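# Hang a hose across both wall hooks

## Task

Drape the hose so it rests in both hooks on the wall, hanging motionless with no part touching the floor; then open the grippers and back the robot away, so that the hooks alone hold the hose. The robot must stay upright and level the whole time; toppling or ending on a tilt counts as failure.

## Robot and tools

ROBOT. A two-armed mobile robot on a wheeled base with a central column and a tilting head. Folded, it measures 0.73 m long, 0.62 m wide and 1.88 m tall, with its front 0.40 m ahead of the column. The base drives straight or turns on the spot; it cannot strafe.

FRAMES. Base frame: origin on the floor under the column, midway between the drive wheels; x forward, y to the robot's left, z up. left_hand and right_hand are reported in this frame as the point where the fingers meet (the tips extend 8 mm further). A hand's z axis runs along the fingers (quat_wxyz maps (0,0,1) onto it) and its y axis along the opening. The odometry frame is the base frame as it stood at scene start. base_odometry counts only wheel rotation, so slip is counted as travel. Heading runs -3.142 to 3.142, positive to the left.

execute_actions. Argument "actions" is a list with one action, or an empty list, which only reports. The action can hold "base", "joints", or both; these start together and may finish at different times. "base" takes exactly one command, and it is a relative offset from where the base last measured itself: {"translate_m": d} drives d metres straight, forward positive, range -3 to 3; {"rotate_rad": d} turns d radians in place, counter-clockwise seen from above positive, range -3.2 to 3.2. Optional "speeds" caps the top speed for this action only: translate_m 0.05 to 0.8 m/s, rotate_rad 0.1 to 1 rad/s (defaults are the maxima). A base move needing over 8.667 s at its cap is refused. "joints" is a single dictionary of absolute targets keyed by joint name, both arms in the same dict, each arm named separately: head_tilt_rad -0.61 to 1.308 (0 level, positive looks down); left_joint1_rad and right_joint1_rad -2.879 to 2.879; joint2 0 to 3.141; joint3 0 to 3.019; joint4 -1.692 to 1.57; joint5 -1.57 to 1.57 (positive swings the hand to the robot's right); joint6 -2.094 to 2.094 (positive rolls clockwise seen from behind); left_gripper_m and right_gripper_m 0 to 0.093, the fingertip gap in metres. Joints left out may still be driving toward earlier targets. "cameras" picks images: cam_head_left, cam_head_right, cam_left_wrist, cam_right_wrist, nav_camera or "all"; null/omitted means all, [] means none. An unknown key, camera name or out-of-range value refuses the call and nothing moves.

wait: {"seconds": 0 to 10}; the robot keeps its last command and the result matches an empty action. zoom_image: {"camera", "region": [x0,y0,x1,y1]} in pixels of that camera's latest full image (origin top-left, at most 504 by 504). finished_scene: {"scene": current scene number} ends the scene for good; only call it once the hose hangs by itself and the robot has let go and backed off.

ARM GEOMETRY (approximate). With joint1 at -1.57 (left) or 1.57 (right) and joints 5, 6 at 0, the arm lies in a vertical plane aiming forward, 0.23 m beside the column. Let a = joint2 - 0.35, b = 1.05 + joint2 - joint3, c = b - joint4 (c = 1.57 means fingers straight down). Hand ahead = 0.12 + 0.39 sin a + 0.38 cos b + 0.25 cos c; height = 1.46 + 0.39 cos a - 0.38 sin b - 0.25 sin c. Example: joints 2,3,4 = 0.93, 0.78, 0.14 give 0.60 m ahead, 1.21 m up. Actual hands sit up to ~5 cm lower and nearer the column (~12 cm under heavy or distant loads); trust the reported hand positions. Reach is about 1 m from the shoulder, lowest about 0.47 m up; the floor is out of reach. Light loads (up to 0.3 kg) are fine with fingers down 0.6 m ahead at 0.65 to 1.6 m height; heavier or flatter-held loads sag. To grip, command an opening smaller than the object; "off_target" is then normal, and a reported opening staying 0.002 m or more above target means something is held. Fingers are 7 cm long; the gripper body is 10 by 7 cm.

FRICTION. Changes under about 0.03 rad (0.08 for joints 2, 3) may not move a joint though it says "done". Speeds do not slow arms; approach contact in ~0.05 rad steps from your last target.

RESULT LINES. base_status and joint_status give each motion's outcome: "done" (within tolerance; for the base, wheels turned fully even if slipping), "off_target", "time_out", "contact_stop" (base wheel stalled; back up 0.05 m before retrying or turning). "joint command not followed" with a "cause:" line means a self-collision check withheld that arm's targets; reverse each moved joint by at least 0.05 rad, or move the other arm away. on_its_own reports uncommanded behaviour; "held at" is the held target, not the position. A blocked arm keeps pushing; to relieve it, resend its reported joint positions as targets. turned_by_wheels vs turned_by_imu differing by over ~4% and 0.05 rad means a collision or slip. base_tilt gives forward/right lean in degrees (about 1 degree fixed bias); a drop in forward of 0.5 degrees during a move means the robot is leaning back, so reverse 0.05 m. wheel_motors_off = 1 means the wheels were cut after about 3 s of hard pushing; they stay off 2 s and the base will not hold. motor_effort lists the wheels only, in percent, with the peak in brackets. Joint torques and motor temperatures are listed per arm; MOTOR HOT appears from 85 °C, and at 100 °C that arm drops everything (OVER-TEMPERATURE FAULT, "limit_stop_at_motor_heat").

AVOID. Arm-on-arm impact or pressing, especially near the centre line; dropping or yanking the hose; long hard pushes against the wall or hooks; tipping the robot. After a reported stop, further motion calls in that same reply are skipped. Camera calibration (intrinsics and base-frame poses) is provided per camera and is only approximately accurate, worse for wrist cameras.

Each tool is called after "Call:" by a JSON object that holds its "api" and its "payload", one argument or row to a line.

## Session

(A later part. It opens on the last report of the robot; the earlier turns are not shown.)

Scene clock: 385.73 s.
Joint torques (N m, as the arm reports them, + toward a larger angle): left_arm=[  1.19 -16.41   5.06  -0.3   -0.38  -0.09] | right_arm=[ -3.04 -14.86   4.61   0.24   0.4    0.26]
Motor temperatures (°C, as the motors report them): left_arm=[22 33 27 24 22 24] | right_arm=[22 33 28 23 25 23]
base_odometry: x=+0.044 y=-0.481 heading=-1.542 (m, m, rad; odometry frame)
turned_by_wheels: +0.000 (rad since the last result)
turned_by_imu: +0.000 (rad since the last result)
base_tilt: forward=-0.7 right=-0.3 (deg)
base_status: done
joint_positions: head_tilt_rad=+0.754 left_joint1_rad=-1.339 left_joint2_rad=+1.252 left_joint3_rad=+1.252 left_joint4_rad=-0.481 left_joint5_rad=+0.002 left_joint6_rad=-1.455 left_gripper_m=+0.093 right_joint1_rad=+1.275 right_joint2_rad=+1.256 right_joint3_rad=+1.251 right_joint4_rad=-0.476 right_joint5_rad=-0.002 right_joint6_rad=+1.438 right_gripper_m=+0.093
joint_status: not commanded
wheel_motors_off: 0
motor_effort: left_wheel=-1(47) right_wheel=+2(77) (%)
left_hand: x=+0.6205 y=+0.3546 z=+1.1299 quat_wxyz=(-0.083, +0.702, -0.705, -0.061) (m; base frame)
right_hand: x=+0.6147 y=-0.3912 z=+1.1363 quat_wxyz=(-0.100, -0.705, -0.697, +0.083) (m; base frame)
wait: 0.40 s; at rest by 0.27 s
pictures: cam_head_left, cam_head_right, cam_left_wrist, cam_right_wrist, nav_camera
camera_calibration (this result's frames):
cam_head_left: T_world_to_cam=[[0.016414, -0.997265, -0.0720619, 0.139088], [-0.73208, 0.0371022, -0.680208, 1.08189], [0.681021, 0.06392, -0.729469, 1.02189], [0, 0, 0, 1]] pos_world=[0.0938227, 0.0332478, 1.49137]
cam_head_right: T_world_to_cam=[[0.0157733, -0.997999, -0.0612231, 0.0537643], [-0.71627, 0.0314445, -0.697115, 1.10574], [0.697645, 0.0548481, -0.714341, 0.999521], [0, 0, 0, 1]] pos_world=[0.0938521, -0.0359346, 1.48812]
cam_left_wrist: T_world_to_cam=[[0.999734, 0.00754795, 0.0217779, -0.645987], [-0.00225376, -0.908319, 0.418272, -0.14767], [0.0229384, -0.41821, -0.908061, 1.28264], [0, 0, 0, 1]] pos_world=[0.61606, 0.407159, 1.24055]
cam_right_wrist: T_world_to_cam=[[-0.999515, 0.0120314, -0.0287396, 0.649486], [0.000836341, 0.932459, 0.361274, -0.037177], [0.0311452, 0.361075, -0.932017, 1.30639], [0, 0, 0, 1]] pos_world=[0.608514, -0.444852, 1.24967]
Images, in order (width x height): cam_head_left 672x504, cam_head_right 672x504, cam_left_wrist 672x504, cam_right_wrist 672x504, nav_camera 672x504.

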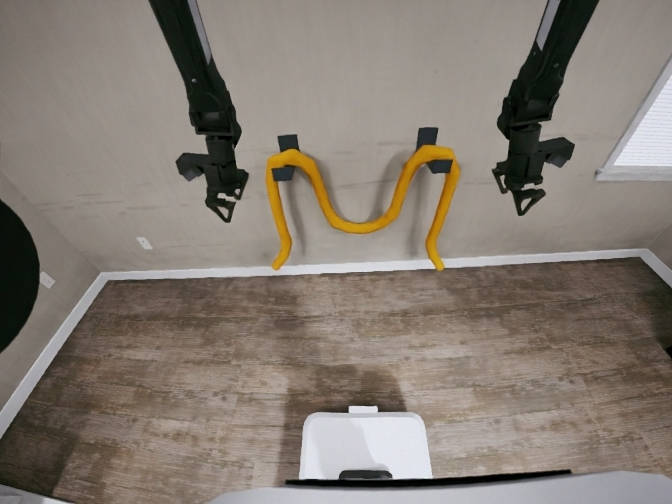

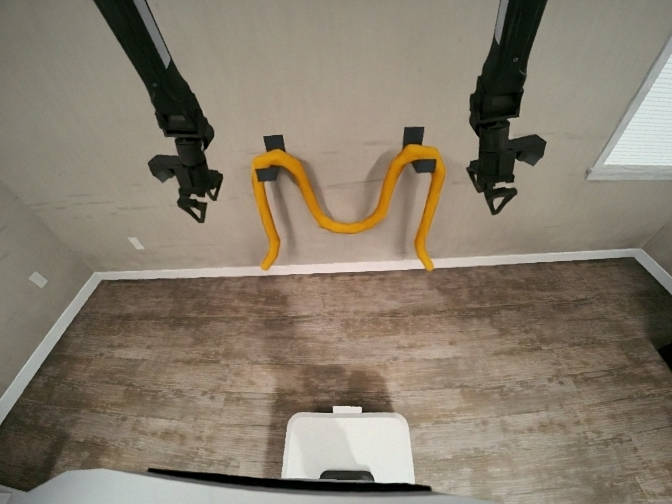

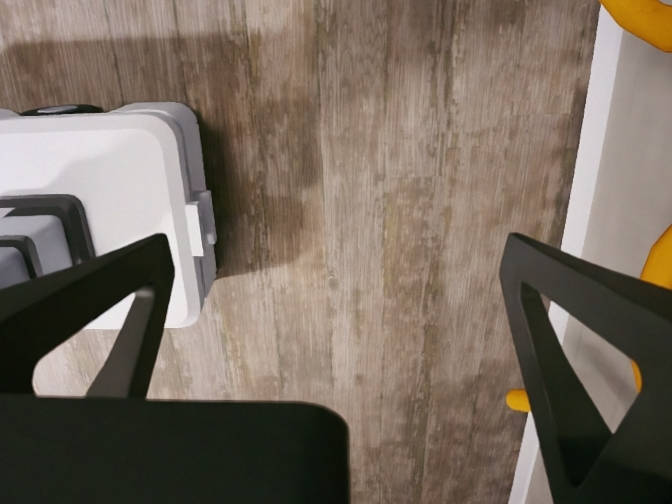

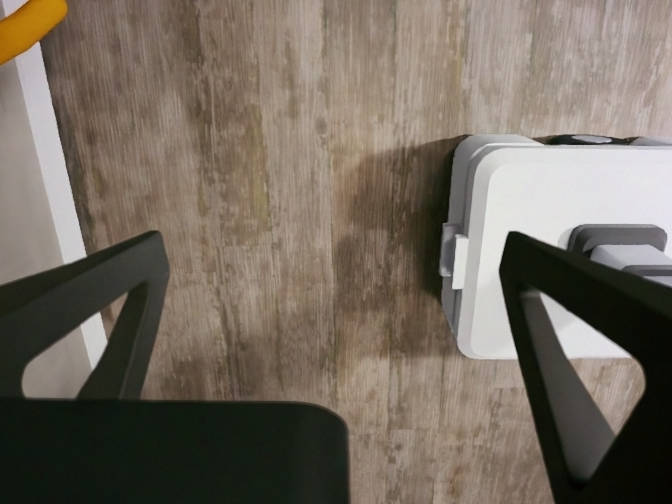

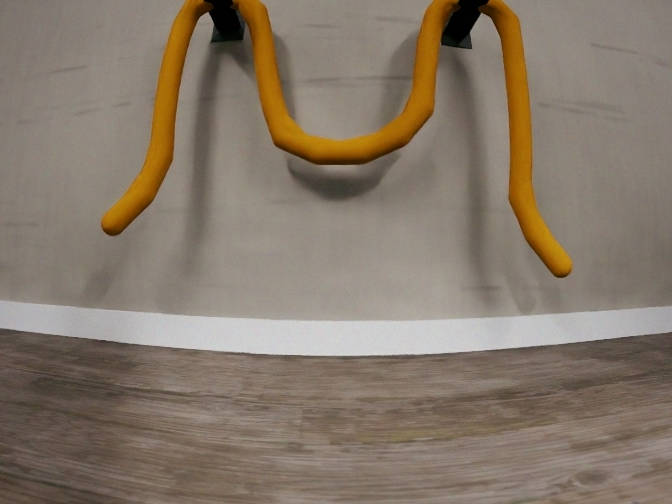

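Still swinging slightly; wait more.

Call:
{"api": "wait", "payload": {
  "seconds": 10
}}

Call:
{"api": "wait", "payload": {
  "seconds": 10
}}

Call:
{"api": "wait", "payload": {
  "seconds": 10
}}

Scene clock: 399.60 s.
Joint torques (N m, as the arm reports them, + toward a larger angle): left_arm=[  1.13 -16.48   5.06  -0.31  -0.38  -0.09] | right_arm=[ -3.05 -14.89   4.62   0.23   0.41   0.26]
Motor temperatures (°C, as the motors report them): left_arm=[22 33 27 24 22 24] | right_arm=[22 33 28 23 25 23]
base_odometry: x=+0.044 y=-0.481 heading=-1.542 (m, m, rad; odometry frame)
turned_by_wheels: +0.000 (rad since the last result)
turned_by_imu: -0.001 (rad since the last result)
base_tilt: forward=-0.7 right=-0.2 (deg)
base_status: done
joint_positions: head_tilt_rad=+0.754 left_joint1_rad=-1.339 left_joint2_rad=+1.252 left_joint3_rad=+1.252 left_joint4_rad=-0.481 left_joint5_rad=+0.002 left_joint6_rad=-1.455 left_gripper_m=+0.093 right_joint1_rad=+1.275 right_joint2_rad=+1.256 right_joint3_rad=+1.251 right_joint4_rad=-0.476 right_joint5_rad=-0.002 right_joint6_rad=+1.438 right_gripper_m=+0.093
joint_status: not commanded
wheel_motors_off: 0
motor_effort: left_wheel=-1(47) right_wheel=+2(77) (%)
left_hand: x=+0.6205 y=+0.3546 z=+1.1299 quat_wxyz=(-0.083, +0.702, -0.705, -0.061) (m; base frame)
right_hand: x=+0.6147 y=-0.3912 z=+1.1363 quat_wxyz=(-0.100, -0.705, -0.697, +0.083) (m; base frame)
wait: 10.00 s; at rest from the start
pictures: cam_head_left, cam_head_right, cam_left_wrist, cam_right_wrist, nav_camera
camera_calibration (this result's frames):
cam_head_left: T_world_to_cam=[[0.016414, -0.997265, -0.0720619, 0.139088], [-0.73208, 0.0371022, -0.680208, 1.08189], [0.681021, 0.06392, -0.729469, 1.02189], [0, 0, 0, 1]] pos_world=[0.0938227, 0.0332478, 1.49137]
cam_head_right: T_world_to_cam=[[0.0157733, -0.997999, -0.0612231, 0.0537643], [-0.71627, 0.0314445, -0.697115, 1.10574], [0.697645, 0.0548481, -0.714341, 0.999521], [0, 0, 0, 1]] pos_world=[0.0938521, -0.0359346, 1.48812]
cam_left_wrist: T_world_to_cam=[[0.999734, 0.00754795, 0.0217779, -0.645987], [-0.00225376, -0.908319, 0.418272, -0.14767], [0.0229384, -0.41821, -0.908061, 1.28264], [0, 0, 0, 1]] pos_world=[0.61606, 0.407159, 1.24055]
cam_right_wrist: T_world_to_cam=[[-0.999515, 0.0120314, -0.0287396, 0.649486], [0.000836341, 0.932459, 0.361274, -0.037177], [0.0311452, 0.361075, -0.932017, 1.30639], [0, 0, 0, 1]] pos_world=[0.608514, -0.444852, 1.24967]
Images, in order (width x height): cam_head_left 672x504, cam_head_right 672x504, cam_left_wrist 672x504, cam_right_wrist 672x504, nav_camera 672x504.

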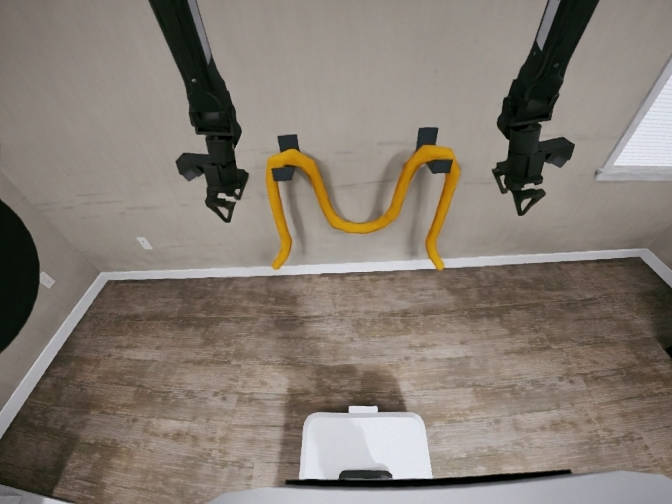

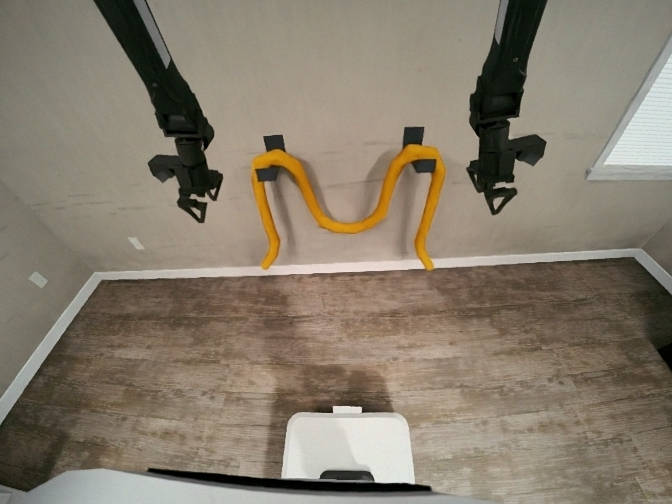

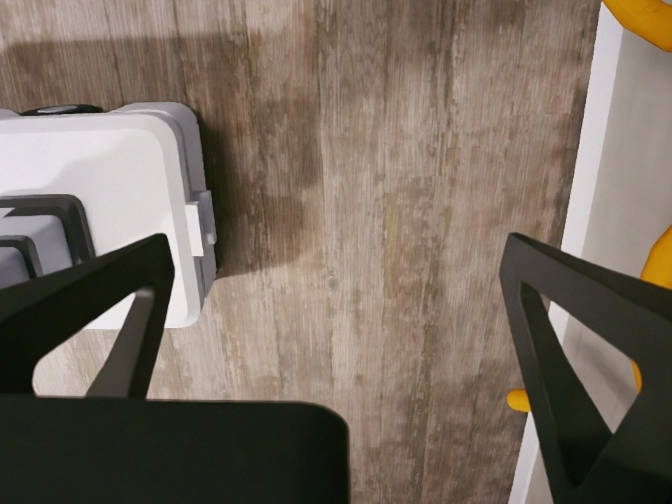

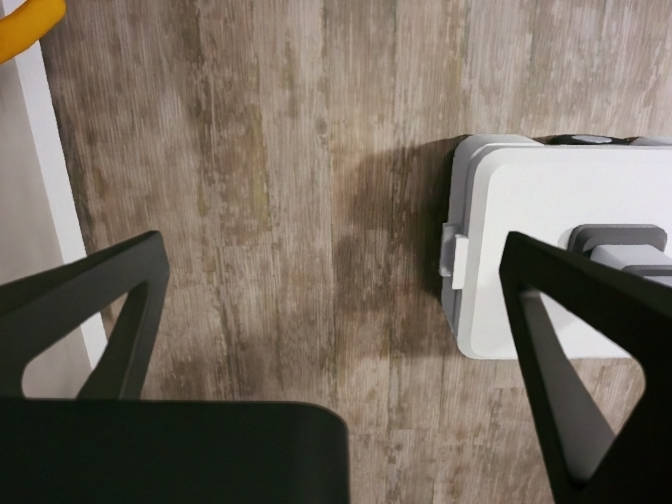

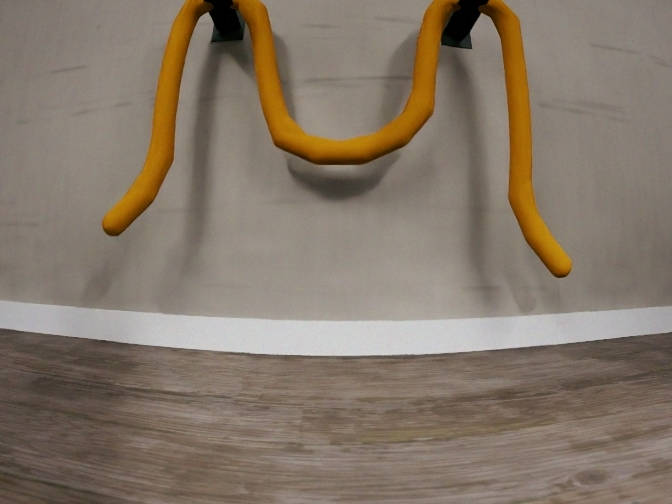

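Scene clock: 409.60 s.
Joint torques (N m, as the arm reports them, + toward a larger angle): left_arm=[  1.19 -16.42   5.08  -0.31  -0.38  -0.09] | right_arm=[ -3.02 -14.9    4.61   0.25   0.4    0.26]
Motor temperatures (°C, as the motors report them): left_arm=[22 33 27 24 22 24] | right_arm=[22 33 28 23 25 23]
base_odometry: x=+0.044 y=-0.481 heading=-1.542 (m, m, rad; odometry frame)
turned_by_wheels: +0.000 (rad since the last result)
turned_by_imu: -0.001 (rad since the last result)
base_tilt: forward=-0.7 right=-0.3 (deg)
base_status: done
joint_positions: head_tilt_rad=+0.754 left_joint1_rad=-1.339 left_joint2_rad=+1.252 left_joint3_rad=+1.252 left_joint4_rad=-0.481 left_joint5_rad=+0.002 left_joint6_rad=-1.455 left_gripper_m=+0.093 right_joint1_rad=+1.275 right_joint2_rad=+1.256 right_joint3_rad=+1.251 right_joint4_rad=-0.476 right_joint5_rad=-0.002 right_joint6_rad=+1.438 right_gripper_m=+0.093
joint_status: not commanded
wheel_motors_off: 0
motor_effort: left_wheel=-1(47) right_wheel=+1(77) (%)
left_hand: x=+0.6205 y=+0.3546 z=+1.1299 quat_wxyz=(-0.083, +0.702, -0.705, -0.061) (m; base frame)
right_hand: x=+0.6147 y=-0.3912 z=+1.1363 quat_wxyz=(-0.100, -0.705, -0.697, +0.083) (m; base frame)
wait: 10.00 s; at rest by 0.27 s
pictures: cam_head_left, cam_head_right, cam_left_wrist, cam_right_wrist, nav_camera
camera_calibration (this result's frames):
cam_head_left: T_world_to_cam=[[0.016414, -0.997265, -0.0720619, 0.139088], [-0.73208, 0.0371022, -0.680208, 1.08189], [0.681021, 0.06392, -0.729469, 1.02189], [0, 0, 0, 1]] pos_world=[0.0938227, 0.0332478, 1.49137]
cam_head_right: T_world_to_cam=[[0.0157733, -0.997999, -0.0612231, 0.0537643], [-0.71627, 0.0314445, -0.697115, 1.10574], [0.697645, 0.0548481, -0.714341, 0.999521], [0, 0, 0, 1]] pos_world=[0.0938521, -0.0359346, 1.48812]
cam_left_wrist: T_world_to_cam=[[0.999734, 0.00754795, 0.0217779, -0.645987], [-0.00225376, -0.908319, 0.418272, -0.14767], [0.0229384, -0.41821, -0.908061, 1.28264], [0, 0, 0, 1]] pos_world=[0.61606, 0.407159, 1.24055]
cam_right_wrist: T_world_to_cam=[[-0.999515, 0.0120314, -0.0287396, 0.649486], [0.000836341, 0.932459, 0.361274, -0.037177], [0.0311452, 0.361075, -0.932017, 1.30639], [0, 0, 0, 1]] pos_world=[0.608514, -0.444852, 1.24967]
Images, in order (width x height): cam_head_left 672x504, cam_head_right 672x504, cam_left_wrist 672x504, cam_right_wrist 672x504, nav_camera 672x504.

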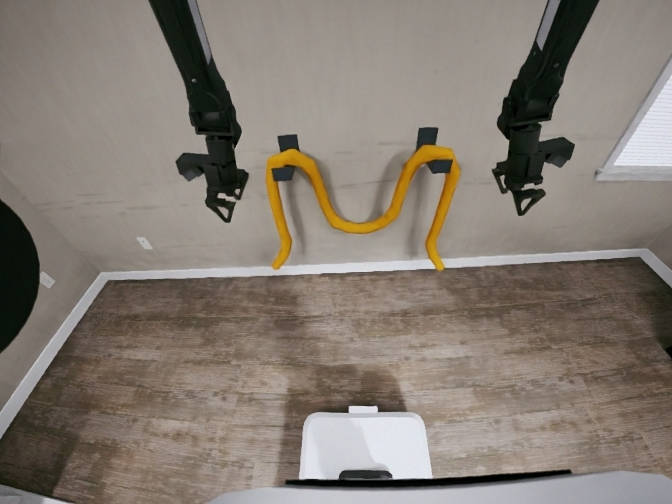

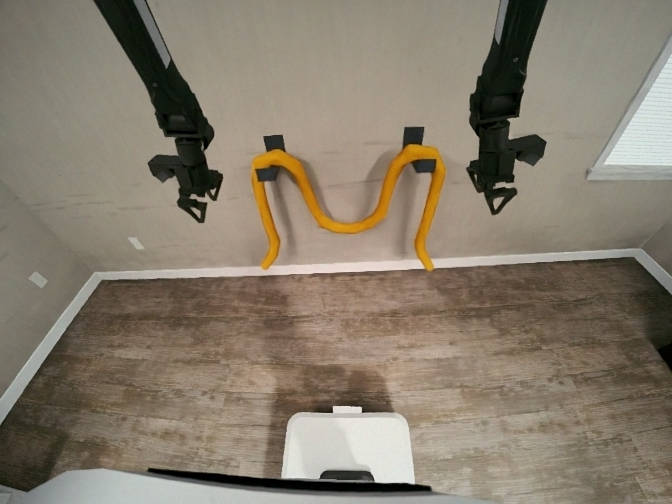

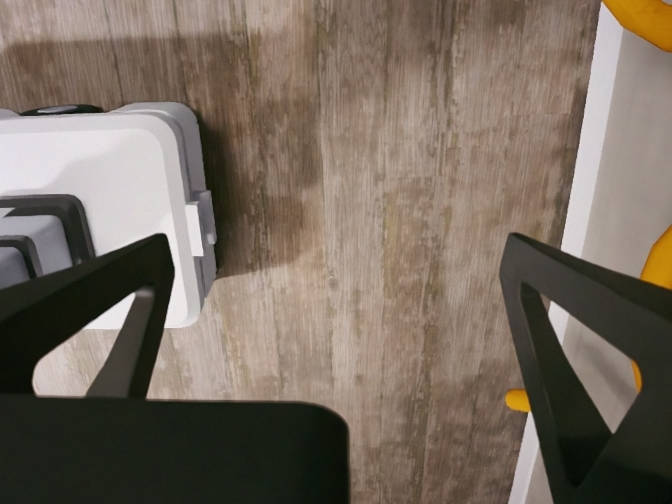

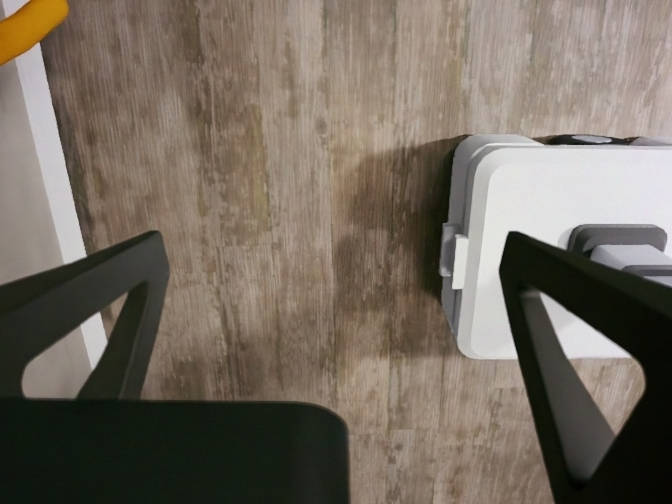

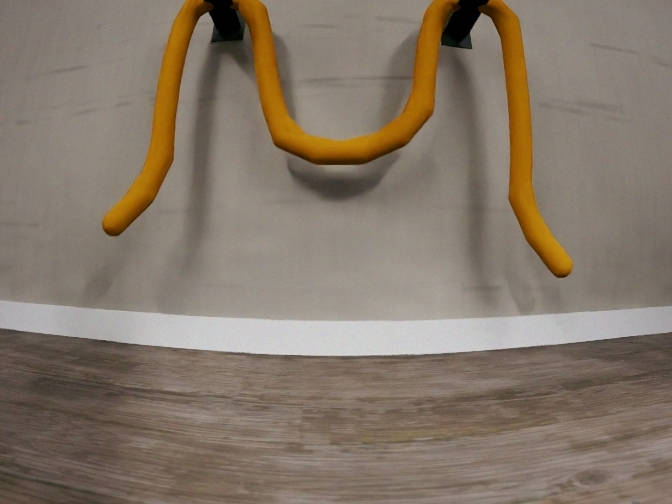

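Scene clock: 419.60 s.
Joint torques (N m, as the arm reports them, + toward a larger angle): left_arm=[  1.18 -16.34   5.05  -0.31  -0.37  -0.09] | right_arm=[ -3.03 -14.82   4.62   0.26   0.4    0.26]
Motor temperatures (°C, as the motors report them): left_arm=[22 33 27 24 22 24] | right_arm=[22 33 28 23 25 23]
base_odometry: x=+0.044 y=-0.481 heading=-1.542 (m, m, rad; odometry frame)
turned_by_wheels: +0.000 (rad since the last result)
turned_by_imu: -0.001 (rad since the last result)
base_tilt: forward=-0.7 right=-0.3 (deg)
base_status: done
joint_positions: head_tilt_rad=+0.754 left_joint1_rad=-1.339 left_joint2_rad=+1.252 left_joint3_rad=+1.252 left_joint4_rad=-0.481 left_joint5_rad=+0.002 left_joint6_rad=-1.455 left_gripper_m=+0.093 right_joint1_rad=+1.275 right_joint2_rad=+1.256 right_joint3_rad=+1.251 right_joint4_rad=-0.476 right_joint5_rad=-0.002 right_joint6_rad=+1.438 right_gripper_m=+0.093
joint_status: not commanded
wheel_motors_off: 0
motor_effort: left_wheel=-1(47) right_wheel=+2(77) (%)
left_hand: x=+0.6205 y=+0.3546 z=+1.1299 quat_wxyz=(-0.083, +0.702, -0.705, -0.061) (m; base frame)
right_hand: x=+0.6147 y=-0.3912 z=+1.1363 quat_wxyz=(-0.100, -0.705, -0.697, +0.083) (m; base frame)
wait: 10.00 s; at rest by 0.27 s
pictures: cam_head_left, cam_head_right, cam_left_wrist, cam_right_wrist, nav_camera
camera_calibration (this result's frames):
cam_head_left: T_world_to_cam=[[0.016414, -0.997265, -0.0720619, 0.139088], [-0.73208, 0.0371022, -0.680208, 1.08189], [0.681021, 0.06392, -0.729469, 1.02189], [0, 0, 0, 1]] pos_world=[0.0938227, 0.0332478, 1.49137]
cam_head_right: T_world_to_cam=[[0.0157733, -0.997999, -0.0612231, 0.0537643], [-0.71627, 0.0314445, -0.697115, 1.10574], [0.697645, 0.0548481, -0.714341, 0.99952], [0, 0, 0, 1]] pos_world=[0.0938521, -0.0359346, 1.48812]
cam_left_wrist: T_world_to_cam=[[0.999734, 0.00754795, 0.0217779, -0.645987], [-0.00225376, -0.908319, 0.418272, -0.14767], [0.0229384, -0.41821, -0.908061, 1.28264], [0, 0, 0, 1]] pos_world=[0.61606, 0.407159, 1.24055]
cam_right_wrist: T_world_to_cam=[[-0.999515, 0.0120314, -0.0287396, 0.649486], [0.000836341, 0.932459, 0.361274, -0.037177], [0.0311452, 0.361075, -0.932017, 1.30639], [0, 0, 0, 1]] pos_world=[0.608514, -0.444852, 1.24967]
Images, in order (width x height): cam_head_left 672x504, cam_head_right 672x504, cam_left_wrist 672x504, cam_right_wrist 672x504, nav_camera 672x504.

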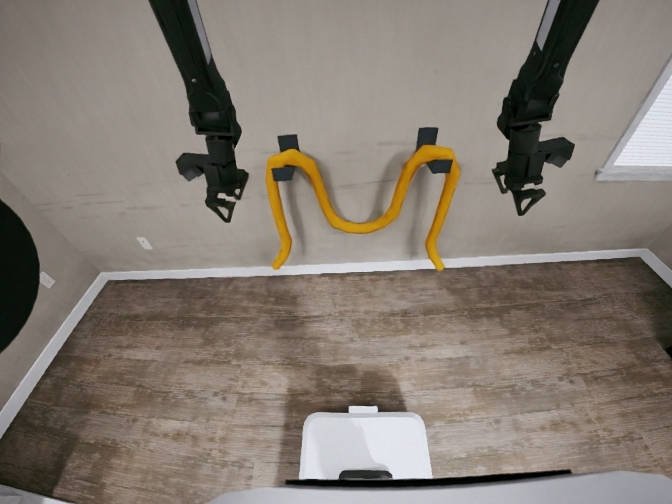

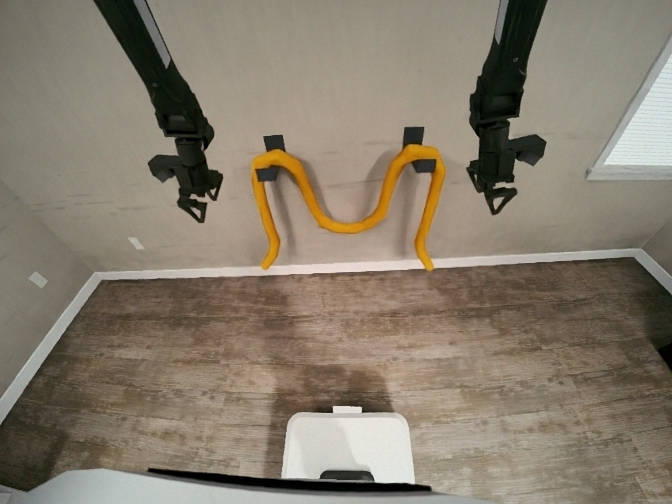

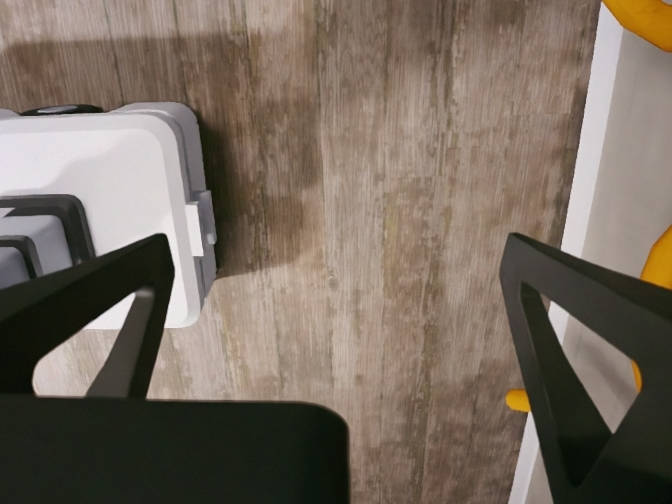

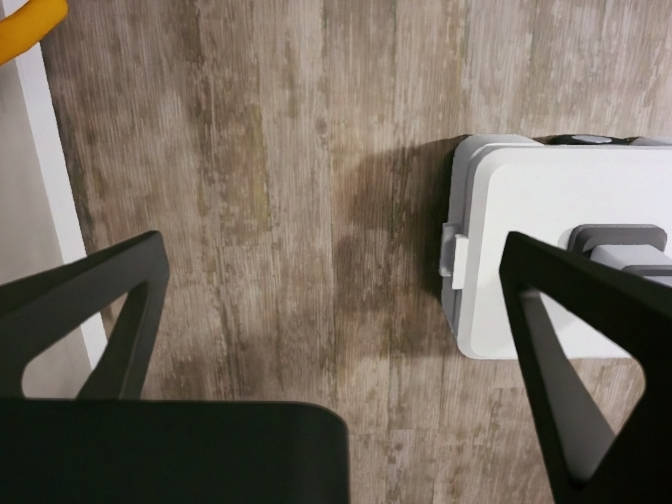

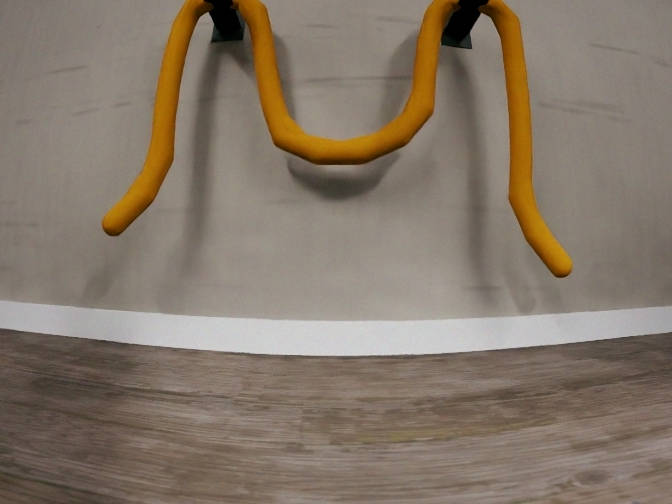

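Call:
{"api": "finished_scene", "payload": {
  "scene": 1
}}

The scene is finished: the task was done.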